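# Slide the door fully shut without slamming it

## Task

Close the sliding door completely and leave every other object where it was at the start. Slamming the door open or closed counts as failure, as does the robot toppling or finishing in a tilted state. The door must stay shut by itself at the end, not only because the robot is holding it.

## Robot and tools

ROBOT. The robot is a Hello Robot Stretch 4. It has an omni-wheel base, a lift riding on a vertical mast, a single arm that telescopes forward, a three-joint wrist (yaw, pitch, roll) and a two-finger gripper. It stands about 1.6 m tall, and no part of the base rim is more than 0.23 m from the base origin.

FRAMES. The base frame sits on the floor below the base centre: x points forward, y to the left, z up. hand_pose is reported in this frame and marks a point between the open fingertips; with all wrist joints at zero its axes line up with the base axes. Treat its printed position as approximate. The odometry frame is wherever the base frame was when the scene began.

TOOL execute_actions. Argument "actions" is a list holding exactly one action, or an empty list, which only reports state and images. Optional "cameras" chooses which images come back: any of head_camera, head_left_camera, head_right_camera, wrist_camera, or "all"; omitted, null or ["all"] gives every camera, [] gives none, and an unknown name rejects the call. One action may contain "base", "joints" or both, plus optional "pace" and "contact_limits"; alternatively it contains only "end_of_arm". All motions in an action begin together and may finish at different times.
- "base": exactly one relative move from the current base position. {"translate_m": d} drives straight, forward positive, -2 to 2 m. {"strafe_m": d} slides sideways without turning, left positive, -2 to 2 m. {"rotate_rad": d} spins in place, counter-clockwise (left) positive, -3.2 to 3.2 rad.
- "joints": absolute targets keyed by joint name, not offsets. lift_m 0 to 1.2 m (tolerance 0.004); arm_m extension 0 to 0.55 m (0.004); wrist_yaw_rad -1.134 to 4.276 (0 faces forward, positive turns left, 3.14 is stowed backward, beyond 3.4 the arm may obstruct) (0.02); wrist_pitch_rad -1.117 to 4.259 (0 level, 1.57 pointing down) (0.05); wrist_roll_rad -1.117 to 4.259 (0 keeps both fingers level, positive turns clockwise as seen from behind the gripper) (0.02); gripper_m -0.038 to 0.141 m, the fingertip gap, negative meaning fingers pressed together (0.004). A joint target outside its range is clipped and run, with a note; any other bad value or unknown key rejects the whole call and nothing moves.
- "pace": "slow", "default", "fast" or "max" (default if absent). Base speeds are 0.1/0.3/0.4/0.6 m/s and 1/2/3/4 rad/s respectively, reduced once lift_m exceeds 0.2, down to 0.3 m/s and 1 rad/s at full height.
- "contact_limits": {"arm_m": x}, x from 0 (gentlest) to 0.75 (firmest), default 0.5; the arm halts when it pushes harder than this.
- {"end_of_arm": "enable_torque"} re-powers wrist or gripper motors that shut off; they then hold position.
No action runs longer than 15 s. Anything not named in an action may still be driving toward an earlier target, and statuses will not show it. Example: {"base": {"translate_m": 0.3}, "joints": {"gripper_m": 0.05}, "pace": "fast"}. To unfold the wrist at the start, send lift_m 0.4 together with wrist_yaw_rad 0.

TOOL wait: {"seconds": 0 to 10}. Sends nothing new and returns the same report as an empty action.

TOOL zoom_image: {"camera": name, "region": [x0, y0, x1, y1]} in pixels of that camera's latest full image, origin at top-left, at most 504 by 504. Only cameras that appeared with full images in the latest result can be zoomed.

TOOL finished_scene: {"scene": n} with the current scene number. It ends the scene irreversibly after the last command has settled, reports success, and the next result brings the next task. Replying without any tool call ends everything. When resuming, first send an empty execute_actions to learn the scene and task.

CAMERAS. head_camera is on top of the mast, facing forward and down; rotate the base to look elsewhere. head_left_camera and head_right_camera are fisheyes beside it, aimed more steeply down and showing the base and arm. wrist_camera looks along the fingers, fingertips near the bottom of its image.

RESULT LINES. lidar_m: 12 distances in metres from the base origin, 30-degree sectors starting straight ahead and going counter-clockwise (4th left, 7th behind, 10th right); "-" means nothing seen or closer than 0.25 m. It covers about 0.15 m up to robot height, can miss glass, thin legs and much behind. wrist_depth_mm: a 7x7 grid of median depths, 100 to 2000 mm, from top left; "-" is out of range or hidden; the robot's own body shows. base_odometry comes from wheel turns only, so slipping looks like motion; heading runs -3.142 to 3.142, left positive. If turned_by_wheels and turned_by_imu disagree by more than about 0.1 rad, the base likely bumped or slid, and the heading is off by roughly their difference. base_tilt gives forward and right lean in degrees, each with a fixed bias up to about 1.5. motor_effort is percent of maximum, positive toward larger joint values, peak in brackets (noisy, with per-motor bias); for wheel_0, wheel_1, wheel_2 positive means turning right. An at-rest effort flagged outside its normal band usually means pushing or carrying.
Statuses: "done" (for the base, wheels turned the commanded amount even if slipping); "off_target" (stopped short, may still push); "contact_stop_at_<key>" (blocked, that part goes slack; a slack lift may sink, slack wheels may roll); "limit_stop_at_<name>" including "limit_stop_at_tilt" (leaning over 6 degrees; lift, arm and wheels go slack and ignore commands until upright) and "limit_stop_at_own_body" (self-collision, often when pitch is below -0.2 with roll below -0.4 or above 4; move away from the body); "time_out"; "torque_fault" (a wrist motor overloaded and went limp until enable_torque). After such stops the old target is dropped. on_its_own lists what happened without being commanded; "held at" is the held target, not the actual position. If a call reports a stop, later calls in that same reply are skipped.

GRIPPER. Command a gap smaller than the object to grasp; smaller values squeeze harder and pull the object inward. Readings and "done" do not prove a grasp; a firm squeeze at command 0 or above shows in gripper effort. If fingertips jam on a surface below, raise the lift.

AVOID. Move the door gently, ideally with a low arm contact limit and slow pace, so it neither slams shut nor is flung open; it must end fully closed and stay closed once released. Do not bump or shift other objects. Keep the robot upright: heavy loads beyond arm_m 0.2 while driving, high-placed or forceful pushes and pulls, and fast paces can tip it. Avoid torque faults, drops and hard hits.

Each tool is called after "Call:" in YAML: its name, and indented under it one key for each argument.

## Session

Call:
execute_actions:
  actions: []

Scene clock: 0.00 s.
base_odometry: x=+0.000 y=+0.000 heading=+0.000 (m, m, rad; odometry frame)
turned_by_wheels: +0.000 (rad since the last result)
turned_by_imu: +0.000 (rad since the last result)
base_tilt: forward=-0.1 right=-0.1 (deg)
lidar_m: 1.42 2.17 1.20 1.21 0.85 0.93 1.48 1.55 1.06 0.78 0.76 0.76
base_status: not commanded
joint_positions: lift_m=+0.174 arm_m=+0.001 wrist_yaw_rad=+3.080 wrist_pitch_rad=+0.005 wrist_roll_rad=-0.018 gripper_m=+0.057
joint_status: not commanded
motor_effort: lift_m=+18 arm_m=+0 wrist_yaw_rad=-1 wrist_pitch_rad=-6 wrist_roll_rad=+1 gripper_m=-2 wheel_0=+0 wheel_1=+0 wheel_2=+0 (%)
hand_pose: x=-0.1104 y=+0.1050 z=+0.3512 quat_wxyz=(+0.031, -0.003, -0.009, +0.999) (m; base frame)
wrist_depth_mm: - 144 1756 1983 - 1983 1576 / - 135 1808 1983 - 1205 1008 / - 117 156 - 1808 1808 1576 / - 129 189 1921 - - 1576 / 141 175 1756 1983 - 1921 1576 / 1430 1537 1430 1499 210 1430 1366 / 931 1060 891 917 891 831 931
pictures: head_camera, head_left_camera, head_right_camera, wrist_camera
Images, in order (width x height): head_camera 420x560, head_left_camera 420x672, head_right_camera 420x672, wrist_camera 616x392.

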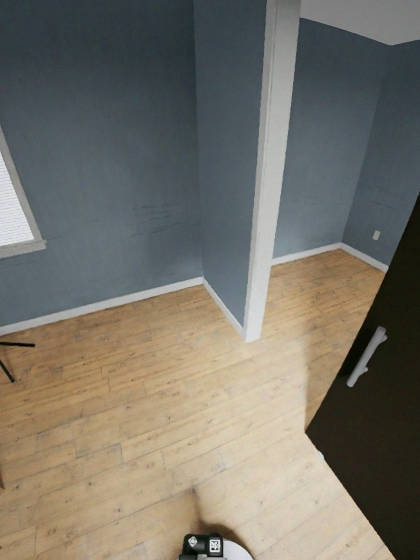

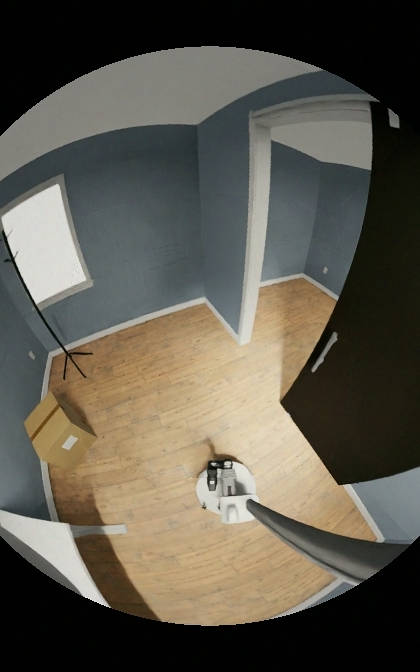

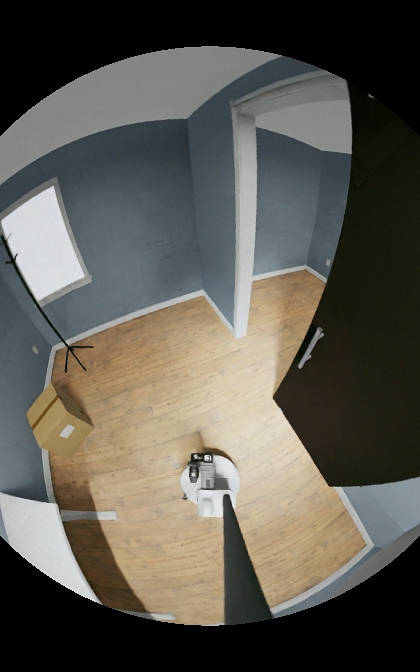

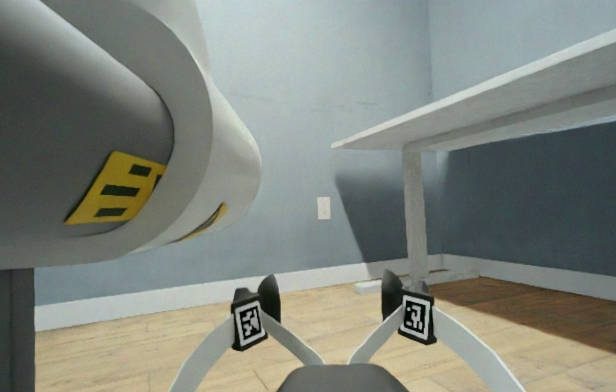

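Call:
execute_actions:
  actions:
    - {"base":{"rotate_rad":-1.05},"joints":{"lift_m":0.85,"wrist_yaw_rad":0,"gripper_m":0.12}}

Scene clock: 7.93 s.
base_odometry: x=+0.000 y=+0.000 heading=-1.050 (m, m, rad; odometry frame)
turned_by_wheels: -1.050 (rad since the last result)
turned_by_imu: -1.054 (rad since the last result)
base_tilt: forward=-0.2 right=-0.3 (deg)
lidar_m: 0.77 0.78 1.48 2.17 1.22 1.20 0.85 0.94 1.48 1.55 1.07 0.79
base_status: done
joint_positions: lift_m=+0.850 arm_m=+0.001 wrist_yaw_rad=+0.000 wrist_pitch_rad=+0.005 wrist_roll_rad=-0.018 gripper_m=+0.120
joint_status: all done
motor_effort: lift_m=+21(22) arm_m=+0(0) wrist_yaw_rad=+0(6) wrist_pitch_rad=-7(7) wrist_roll_rad=+0(2) gripper_m=-1(3) wheel_0=+1(2) wheel_1=+1(5) wheel_2=+1(7) (%)
hand_pose: x=+0.4607 y=-0.0873 z=+1.0266 quat_wxyz=(+1.000, -0.009, +0.002, +0.000) (m; base frame)
wrist_depth_mm: - 603 585 564 539 521 504 / - 609 585 559 539 517 504 / - 609 585 564 539 517 504 / - 603 585 559 539 517 500 / - 609 580 559 539 517 504 / - 609 208 554 539 209 500 / - 603 574 544 530 517 500
pictures: head_camera, head_left_camera, head_right_camera, wrist_camera
Images, in order (width x height): head_camera 420x560, head_left_camera 420x672, head_right_camera 420x672, wrist_camera 616x392.

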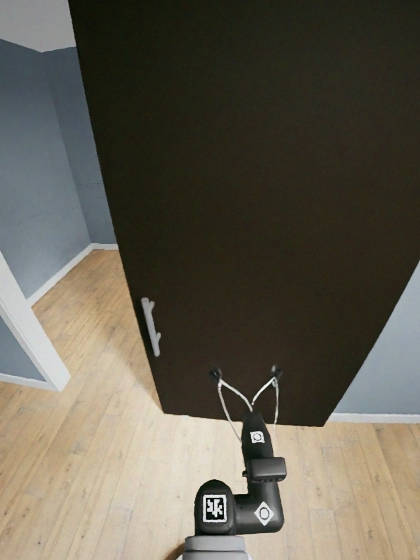

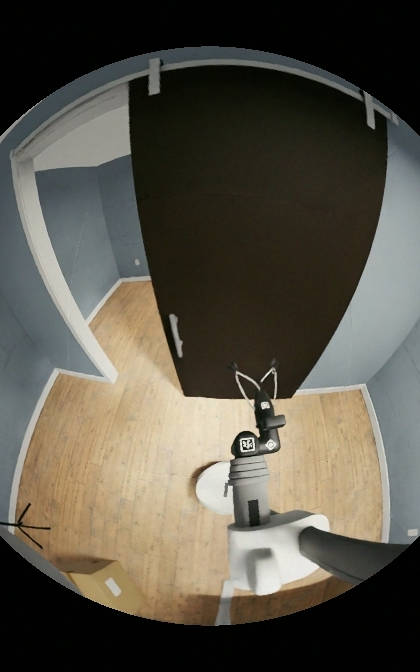

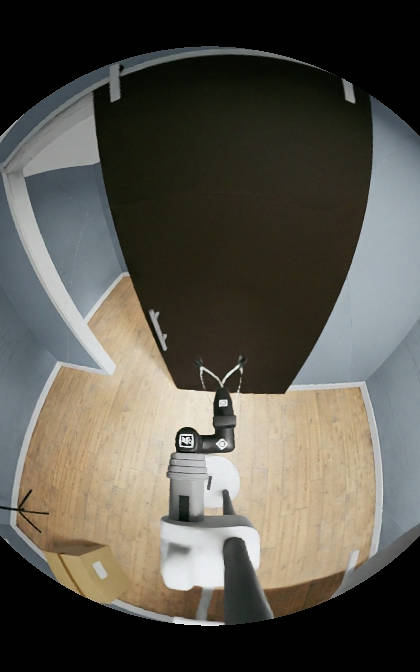

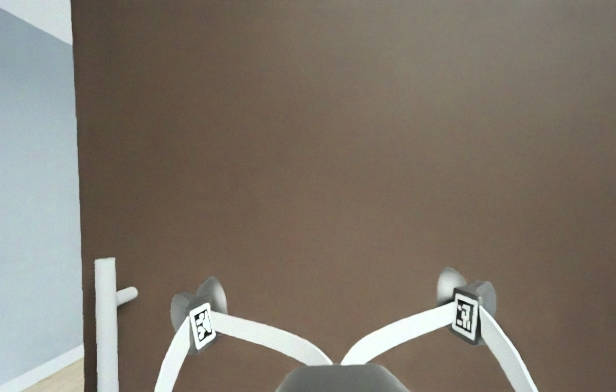

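Call:
execute_actions:
  actions:
    - {"base":{"rotate_rad":-0.16},"joints":{"lift_m":0.66}}
  cameras: []

Call:
execute_actions:
  actions:
    - {"base":{"strafe_m":0.4}}
  cameras: ["head_camera","wrist_camera"]

Scene clock: 15.63 s.
base_odometry: x=+0.000 y=+0.000 heading=-1.210 (m, m, rad; odometry frame)
turned_by_wheels: -0.160 (rad since the last result)
turned_by_imu: -0.161 (rad since the last result)
base_tilt: forward=-0.1 right=-0.2 (deg)
lidar_m: 0.77 0.77 1.45 2.17 1.92 1.20 0.85 0.88 1.22 1.55 1.26 0.83
base_status: done
joint_positions: lift_m=+0.660 arm_m=+0.001 wrist_yaw_rad=+0.000 wrist_pitch_rad=+0.005 wrist_roll_rad=-0.018 gripper_m=+0.120
joint_status: all done
motor_effort: lift_m=+14(21) arm_m=+0(0) wrist_yaw_rad=-2(2) wrist_pitch_rad=-6(6) wrist_roll_rad=+1(2) gripper_m=-1(1) wheel_0=+1(5) wheel_1=+1(5) wheel_2=+0(6) (%)
hand_pose: x=+0.4607 y=-0.0874 z=+0.8372 quat_wxyz=(+1.000, -0.009, +0.002, +0.000) (m; base frame)
wrist_depth_mm: 569 574 569 569 569 574 569 / 574 569 569 569 569 564 574 / 569 569 569 569 569 564 564 / 564 564 569 564 569 564 564 / 564 564 564 559 559 564 559 / 559 569 208 559 564 209 559 / 559 559 559 559 559 564 559
pictures: none
No camera images: the call's "cameras" was empty. Leave "cameras" out to get every camera's image.

Scene clock: 18.30 s.
base_odometry: x=+0.374 y=+0.141 heading=-1.209 (m, m, rad; odometry frame)
turned_by_wheels: +0.000 (rad since the last result)
turned_by_imu: +0.000 (rad since the last result)
base_tilt: forward=-0.1 right=-0.1 (deg)
lidar_m: 0.69 1.20 1.14 1.75 1.61 1.00 1.08 0.95 1.21 1.95 1.14 0.79
base_status: done
joint_positions: lift_m=+0.660 arm_m=+0.001 wrist_yaw_rad=+0.000 wrist_pitch_rad=+0.005 wrist_roll_rad=-0.018 gripper_m=+0.120
joint_status: not commanded
motor_effort: lift_m=+15(15) arm_m=+0(0) wrist_yaw_rad=-1(0) wrist_pitch_rad=-6(7) wrist_roll_rad=+0(1) gripper_m=-1(1) wheel_0=+1(7) wheel_1=-1(10) wheel_2=+1(2) (%)
hand_pose: x=+0.4607 y=-0.0874 z=+0.8371 quat_wxyz=(+1.000, -0.009, +0.002, +0.000) (m; base frame)
wrist_depth_mm: - - - 549 549 549 549 / - - - 544 549 549 549 / - - - 544 544 544 544 / - - - 544 539 549 544 / - - - 539 539 539 539 / - - 209 544 539 209 544 / - - 1921 539 539 539 535
pictures: head_camera, wrist_camera
Images, in order (width x height): head_camera 420x560, wrist_camera 616x392.

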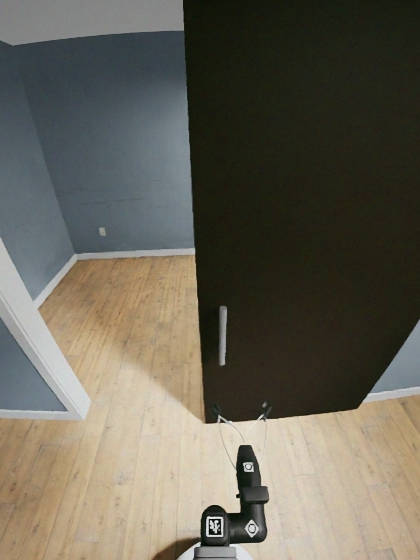

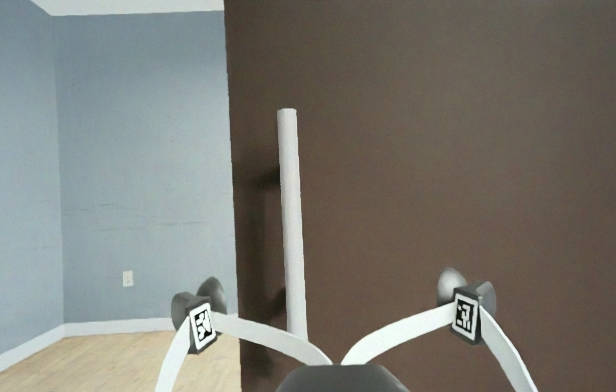

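Call:
execute_actions:
  actions:
    - {"base":{"rotate_rad":0.055},"joints":{"arm_m":0.22}}
  cameras: ["head_camera","wrist_camera"]

Scene clock: 24.73 s.
base_odometry: x=+0.374 y=+0.141 heading=-1.154 (m, m, rad; odometry frame)
turned_by_wheels: +0.055 (rad since the last result)
turned_by_imu: +0.054 (rad since the last result)
base_tilt: forward=+0.0 right=-0.1 (deg)
lidar_m: 0.72 1.14 1.16 1.77 1.62 1.02 1.14 0.95 1.31 1.96 1.06 0.78
base_status: done
joint_positions: lift_m=+0.660 arm_m=+0.219 wrist_yaw_rad=+0.000 wrist_pitch_rad=+0.005 wrist_roll_rad=-0.018 gripper_m=+0.120
joint_status: all done
motor_effort: lift_m=+14(14) arm_m=+7(6) wrist_yaw_rad=-2(1) wrist_pitch_rad=-6(7) wrist_roll_rad=+0(0) gripper_m=+0(1) wheel_0=-1(3) wheel_1=+1(4) wheel_2=+1(5) (%)
hand_pose: x=+0.6782 y=-0.0874 z=+0.8372 quat_wxyz=(+1.000, -0.009, +0.002, +0.000) (m; base frame)
wrist_depth_mm: - - 327 322 317 312 309 / - - 324 319 315 312 307 / - - 324 319 315 312 307 / - - 322 317 314 309 306 / - - 322 315 314 307 306 / - - 208 315 312 209 304 / - - 320 246 310 307 304
pictures: head_camera, wrist_camera
Images, in order (width x height): head_camera 420x560, wrist_camera 616x392.

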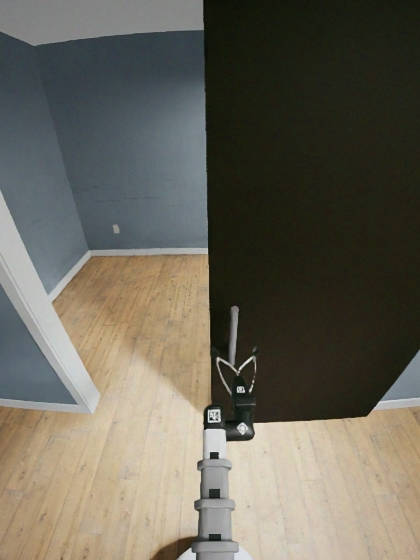

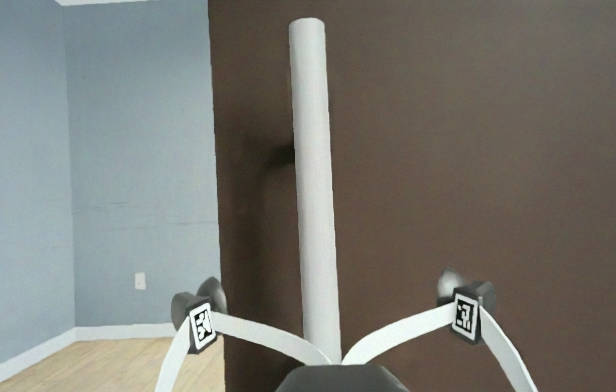

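Call:
execute_actions:
  actions:
    - {"joints":{"arm_m":0.255}}
  cameras: []

Call:
execute_actions:
  actions:
    - {"joints":{"gripper_m":0.005}}
  cameras: ["wrist_camera"]

Call:
execute_actions:
  actions:
    - {"base":{"strafe_m":0.3},"pace":"slow"}
  cameras: ["head_left_camera","head_camera","wrist_camera"]

Scene clock: 29.77 s.
base_odometry: x=+0.374 y=+0.141 heading=-1.154 (m, m, rad; odometry frame)
turned_by_wheels: +0.000 (rad since the last result)
turned_by_imu: -0.001 (rad since the last result)
base_tilt: forward=+0.0 right=-0.3 (deg)
lidar_m: 0.69 1.14 1.13 1.75 1.64 1.00 1.13 0.94 1.30 1.94 1.10 0.79
base_status: not commanded
joint_positions: lift_m=+0.660 arm_m=+0.254 wrist_yaw_rad=+0.000 wrist_pitch_rad=+0.005 wrist_roll_rad=-0.018 gripper_m=+0.120
joint_status: all done
motor_effort: lift_m=+14(14) arm_m=+7(8) wrist_yaw_rad=+0(2) wrist_pitch_rad=-6(6) wrist_roll_rad=+0(1) gripper_m=+0(2) wheel_0=-1(1) wheel_1=+1(1) wheel_2=+1(1) (%)
hand_pose: x=+0.7132 y=-0.0874 z=+0.8372 quat_wxyz=(+1.000, -0.009, +0.002, +0.000) (m; base frame)
wrist_depth_mm: - - 290 283 282 278 274 / - - 290 285 281 277 274 / - - 289 282 279 277 274 / - - 286 223 279 274 273 / - - 286 220 279 274 272 / - - 208 279 278 210 272 / - - 285 211 274 273 270
pictures: none
No camera images: the call's "cameras" was empty. Leave "cameras" out to get every camera's image.

Scene clock: 31.77 s.
base_odometry: x=+0.374 y=+0.141 heading=-1.154 (m, m, rad; odometry frame)
turned_by_wheels: +0.000 (rad since the last result)
turned_by_imu: +0.000 (rad since the last result)
base_tilt: forward=-0.1 right=-0.2 (deg)
lidar_m: 0.68 1.15 1.17 1.77 1.66 1.00 1.12 0.94 1.29 1.96 1.08 0.77
base_status: not commanded
joint_positions: lift_m=+0.660 arm_m=+0.254 wrist_yaw_rad=+0.007 wrist_pitch_rad=+0.005 wrist_roll_rad=-0.018 gripper_m=+0.005
joint_status: all done
on_its_own: wrist_yaw_rad is at rest, and its effort (-21) is outside its rest range (-13 to +13)
motor_effort: lift_m=+14(14) arm_m=+5(7) wrist_yaw_rad=-21(22) wrist_pitch_rad=-6(6) wrist_roll_rad=+0(1) gripper_m=-15(14) wheel_0=+1(1) wheel_1=+1(1) wheel_2=+4(4) (%)
hand_pose: x=+0.7142 y=-0.0854 z=+0.8372 quat_wxyz=(+1.000, -0.009, +0.002, +0.004) (m; base frame)
wrist_depth_mm: - - 286 220 278 273 270 / - - 286 218 276 272 268 / - - 285 278 276 271 267 / - - 285 277 274 271 268 / - - 283 277 273 270 266 / - - 283 208 204 270 265 / - - 279 207 271 155 265
pictures: wrist_camera
Images, in order (width x height): wrist_camera 616x392.

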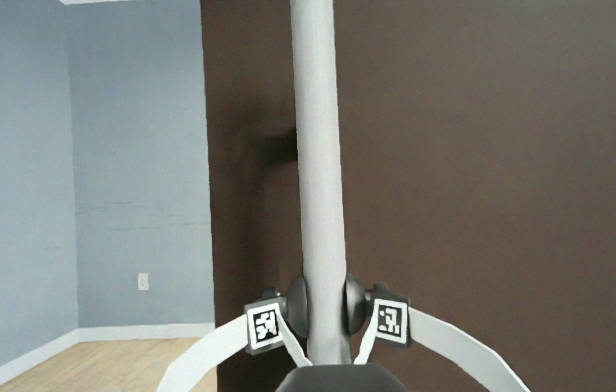

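Scene clock: 35.90 s.
base_odometry: x=+0.649 y=+0.263 heading=-1.154 (m, m, rad; odometry frame)
turned_by_wheels: +0.000 (rad since the last result)
turned_by_imu: -0.003 (rad since the last result)
base_tilt: forward=-0.1 right=+0.0 (deg)
lidar_m: 0.70 0.95 1.16 1.47 1.52 1.12 0.92 1.10 1.27 2.26 1.09 0.79
base_status: done
joint_positions: lift_m=+0.660 arm_m=+0.254 wrist_yaw_rad=+0.001 wrist_pitch_rad=+0.005 wrist_roll_rad=-0.018 gripper_m=+0.005
joint_status: not commanded
motor_effort: lift_m=+14(15) arm_m=+5(5) wrist_yaw_rad=-4(45) wrist_pitch_rad=-6(7) wrist_roll_rad=+1(0) gripper_m=-14(16) wheel_0=-1(16) wheel_1=+1(1) wheel_2=+0(8) (%)
hand_pose: x=+0.7137 y=-0.0872 z=+0.8372 quat_wxyz=(+1.000, -0.009, +0.002, +0.000) (m; base frame)
wrist_depth_mm: - - 287 283 279 277 273 / - - 287 281 278 276 272 / - - 287 281 279 276 272 / - - 286 221 277 274 272 / - - 285 218 276 273 271 / - - 283 208 200 272 270 / - - 178 211 273 158 268
pictures: head_camera, head_left_camera, wrist_camera
Images, in order (width x height): head_camera 420x560, head_left_camera 420x672, wrist_camera 616x392.

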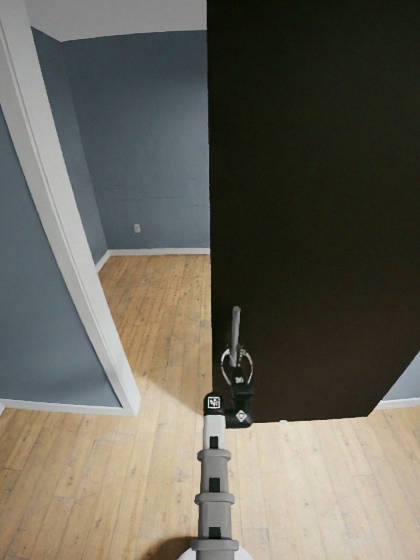

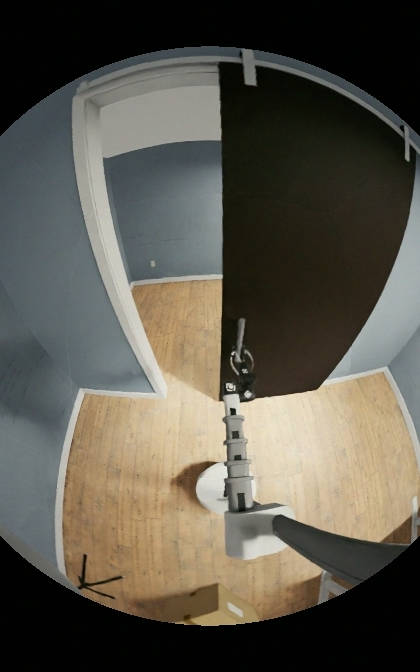

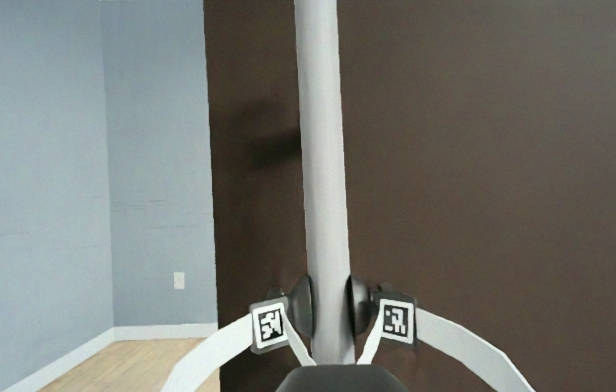

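About 0.5 m to the jamb.

Call:
execute_actions:
  actions:
    - {"base":{"strafe_m":0.48},"pace":"slow"}
  cameras: ["head_left_camera","head_camera","wrist_camera"]

Scene clock: 44.73 s.
base_odometry: x=+1.088 y=+0.456 heading=-1.154 (m, m, rad; odometry frame)
turned_by_wheels: +0.000 (rad since the last result)
turned_by_imu: -0.004 (rad since the last result)
base_tilt: forward=+0.1 right=-0.1 (deg)
lidar_m: 0.70 0.85 1.02 0.97 1.03 1.13 1.05 1.01 1.45 2.72 1.10 0.78
base_status: done
joint_positions: lift_m=+0.660 arm_m=+0.254 wrist_yaw_rad=+0.001 wrist_pitch_rad=+0.005 wrist_roll_rad=-0.018 gripper_m=+0.005
joint_status: not commanded
motor_effort: lift_m=+15(15) arm_m=+5(5) wrist_yaw_rad=-4(39) wrist_pitch_rad=-6(6) wrist_roll_rad=+0(1) gripper_m=-15(14) wheel_0=-1(17) wheel_1=+0(3) wheel_2=+1(8) (%)
hand_pose: x=+0.7137 y=-0.0871 z=+0.8372 quat_wxyz=(+1.000, -0.009, +0.002, +0.001) (m; base frame)
wrist_depth_mm: 355 338 287 282 281 277 274 / 355 336 287 282 279 277 273 / 353 349 286 282 279 274 272 / 353 349 285 219 278 274 272 / 353 347 285 218 278 272 271 / 349 347 283 209 200 273 271 / 349 345 178 211 276 152 271
pictures: head_camera, head_left_camera, wrist_camera
Images, in order (width x height): head_camera 420x560, head_left_camera 420x672, wrist_camera 616x392.

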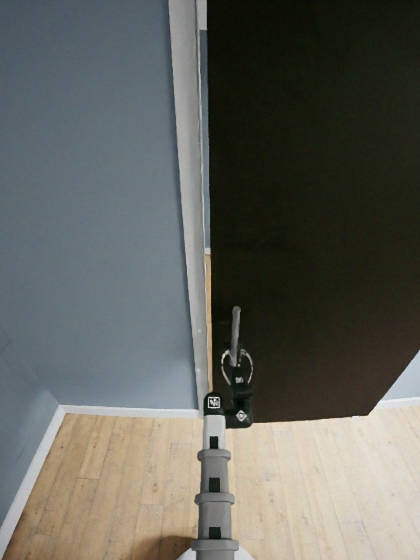

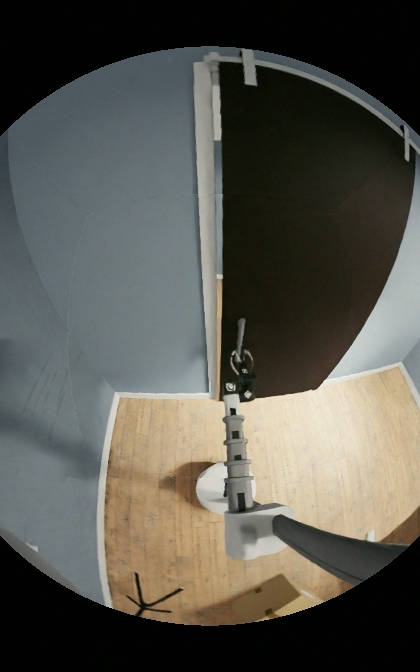

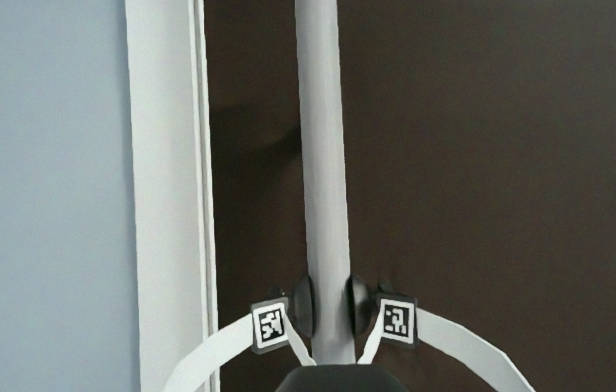

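Call:
execute_actions:
  actions:
    - {"base":{"strafe_m":0.06},"pace":"slow"}
  cameras: ["head_left_camera","head_camera"]

Scene clock: 52.13 s.
base_odometry: x=+1.143 y=+0.481 heading=-1.153 (m, m, rad; odometry frame)
turned_by_wheels: +0.001 (rad since the last result)
turned_by_imu: +0.000 (rad since the last result)
base_tilt: forward=-0.1 right=-0.1 (deg)
lidar_m: 0.69 0.84 0.99 0.92 0.98 1.12 1.08 1.04 1.49 2.79 1.08 0.78
base_status: done
joint_positions: lift_m=+0.660 arm_m=+0.254 wrist_yaw_rad=+0.006 wrist_pitch_rad=+0.005 wrist_roll_rad=-0.018 gripper_m=+0.005
joint_status: not commanded
on_its_own: wrist_yaw_rad is at rest, and its effort (-18) is outside its rest range (-13 to +13)
motor_effort: lift_m=+14(15) arm_m=+5(5) wrist_yaw_rad=-18(41) wrist_pitch_rad=-6(6) wrist_roll_rad=+1(2) gripper_m=-14(14) wheel_0=+6(22) wheel_1=+3(3) wheel_2=+4(5) (%)
hand_pose: x=+0.7142 y=-0.0856 z=+0.8372 quat_wxyz=(+1.000, -0.009, +0.002, +0.003) (m; base frame)
wrist_depth_mm: 357 351 287 281 278 274 268 / 355 351 285 217 278 273 271 / 353 351 286 279 277 273 268 / 355 349 285 278 274 271 268 / 353 347 283 278 277 271 267 / 351 347 283 208 202 271 266 / 351 345 279 208 272 154 265
pictures: head_camera, head_left_camera
Images, in order (width x height): head_camera 420x560, head_left_camera 420x672.

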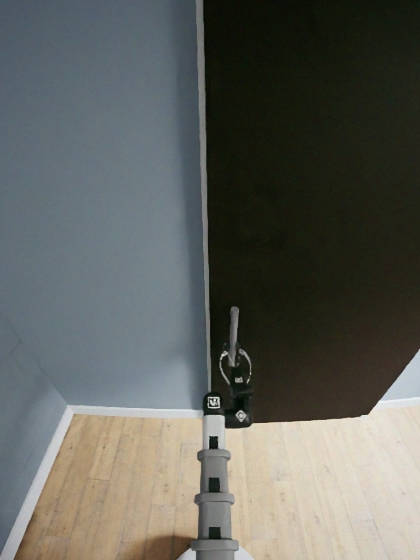

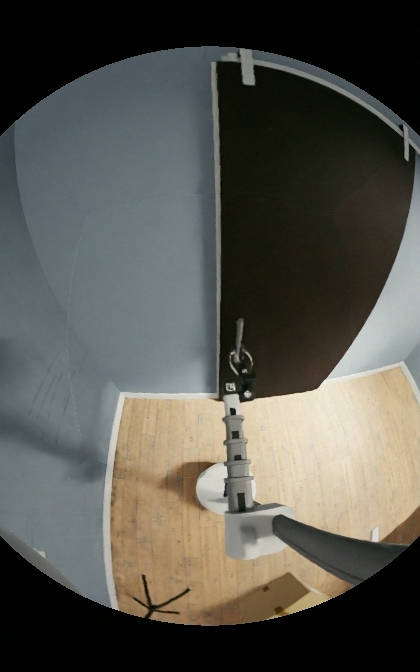

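Call:
execute_actions:
  actions:
    - {"base":{"strafe_m":0.02},"pace":"slow"}
  cameras: ["head_camera"]

Scene clock: 55.07 s.
base_odometry: x=+1.161 y=+0.489 heading=-1.154 (m, m, rad; odometry frame)
turned_by_wheels: -0.001 (rad since the last result)
turned_by_imu: -0.002 (rad since the last result)
base_tilt: forward=+0.0 right=-0.2 (deg)
lidar_m: 0.67 0.83 0.96 0.91 0.95 1.10 1.09 1.04 1.52 2.80 1.07 0.76
base_status: done
joint_positions: lift_m=+0.660 arm_m=+0.254 wrist_yaw_rad=-0.005 wrist_pitch_rad=+0.005 wrist_roll_rad=-0.018 gripper_m=+0.005
joint_status: not commanded
motor_effort: lift_m=+14(15) arm_m=+4(5) wrist_yaw_rad=+12(22) wrist_pitch_rad=-6(6) wrist_roll_rad=+1(1) gripper_m=-14(13) wheel_0=-8(10) wheel_1=-1(5) wheel_2=-3(2) (%)
hand_pose: x=+0.7132 y=-0.0888 z=+0.8372 quat_wxyz=(+1.000, -0.009, +0.002, -0.002) (m; base frame)
wrist_depth_mm: 353 349 285 282 281 276 274 / 351 349 285 281 278 274 273 / 351 345 283 216 277 274 272 / 349 345 282 221 278 274 271 / 349 347 281 278 277 273 271 / 349 343 279 207 200 273 270 / 347 343 278 206 273 161 270
pictures: head_camera
Images, in order (width x height): head_camera 420x560.

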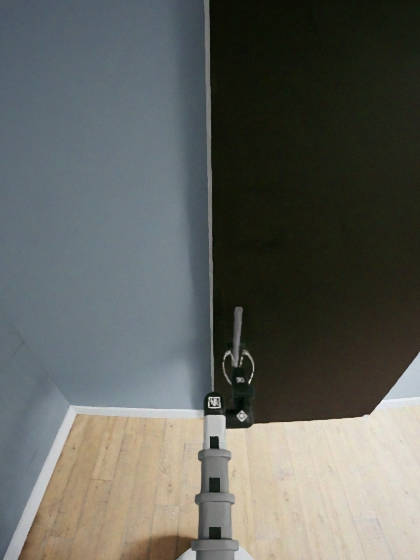

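Call:
execute_actions:
  actions:
    - {"base":{"strafe_m":0.015},"pace":"slow"}
  cameras: ["head_camera"]

Call:
execute_actions:
  actions:
    - {"joints":{"gripper_m":0.1}}
  cameras: ["wrist_camera"]

Scene clock: 59.03 s.
base_odometry: x=+1.174 y=+0.495 heading=-1.156 (m, m, rad; odometry frame)
turned_by_wheels: -0.002 (rad since the last result)
turned_by_imu: -0.003 (rad since the last result)
base_tilt: forward=-0.2 right=+0.1 (deg)
lidar_m: 0.68 0.85 0.91 0.90 0.95 1.11 1.11 1.05 1.52 2.83 1.08 0.78
base_status: done
joint_positions: lift_m=+0.660 arm_m=+0.254 wrist_yaw_rad=-0.013 wrist_pitch_rad=+0.005 wrist_roll_rad=-0.018 gripper_m=+0.005
joint_status: not commanded
on_its_own: wrist_yaw_rad is at rest, and its effort (+36) is outside its rest range (-13 to +13)
motor_effort: lift_m=+15(14) arm_m=+4(4) wrist_yaw_rad=+36(37) wrist_pitch_rad=-6(6) wrist_roll_rad=+2(1) gripper_m=-15(14) wheel_0=-16(19) wheel_1=-3(3) wheel_2=-6(6) (%)
hand_pose: x=+0.7124 y=-0.0912 z=+0.8372 quat_wxyz=(+1.000, -0.009, +0.002, -0.006) (m; base frame)
wrist_depth_mm: 349 347 285 283 282 279 279 / 347 345 285 282 281 279 278 / 347 345 283 282 279 278 276 / 345 345 282 281 278 277 277 / 345 343 340 279 277 277 273 / 343 343 342 208 204 274 274 / 342 342 277 211 276 273 272
pictures: head_camera
Images, in order (width x height): head_camera 420x560.

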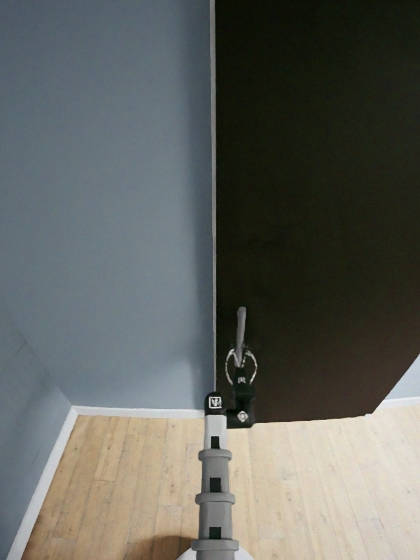

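Scene clock: 60.80 s.
base_odometry: x=+1.174 y=+0.495 heading=-1.154 (m, m, rad; odometry frame)
turned_by_wheels: +0.002 (rad since the last result)
turned_by_imu: +0.002 (rad since the last result)
base_tilt: forward=+0.0 right=-0.2 (deg)
lidar_m: 0.70 0.85 0.93 0.89 0.92 1.12 1.11 1.04 1.53 2.82 1.10 0.78
base_status: not commanded
joint_positions: lift_m=+0.660 arm_m=+0.254 wrist_yaw_rad=+0.000 wrist_pitch_rad=+0.005 wrist_roll_rad=-0.018 gripper_m=+0.100
joint_status: all done
motor_effort: lift_m=+14(14) arm_m=+4(5) wrist_yaw_rad=+1(37) wrist_pitch_rad=-6(6) wrist_roll_rad=+0(0) gripper_m=-2(14) wheel_0=-4(16) wheel_1=+1(4) wheel_2=-1(6) (%)
hand_pose: x=+0.7136 y=-0.0875 z=+0.8372 quat_wxyz=(+1.000, -0.009, +0.002, +0.000) (m; base frame)
wrist_depth_mm: 355 351 345 285 278 278 274 / 353 349 345 283 278 274 273 / 351 349 343 282 279 274 272 / 349 345 342 281 277 274 272 / 351 345 342 281 276 273 271 / 349 345 216 278 209 271 271 / 349 345 338 220 274 271 270
pictures: wrist_camera
Images, in order (width x height): wrist_camera 616x392.

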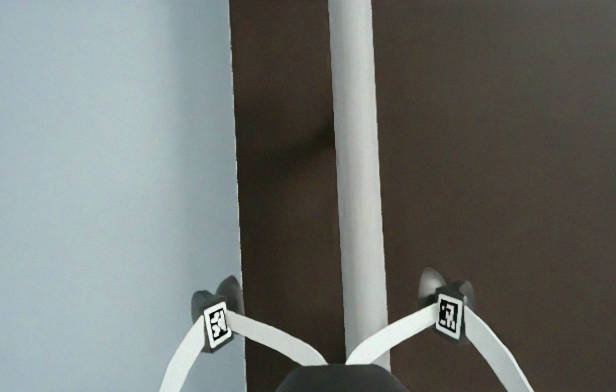

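Call:
finished_scene:
  scene: 1

The scene is finished: the task was done.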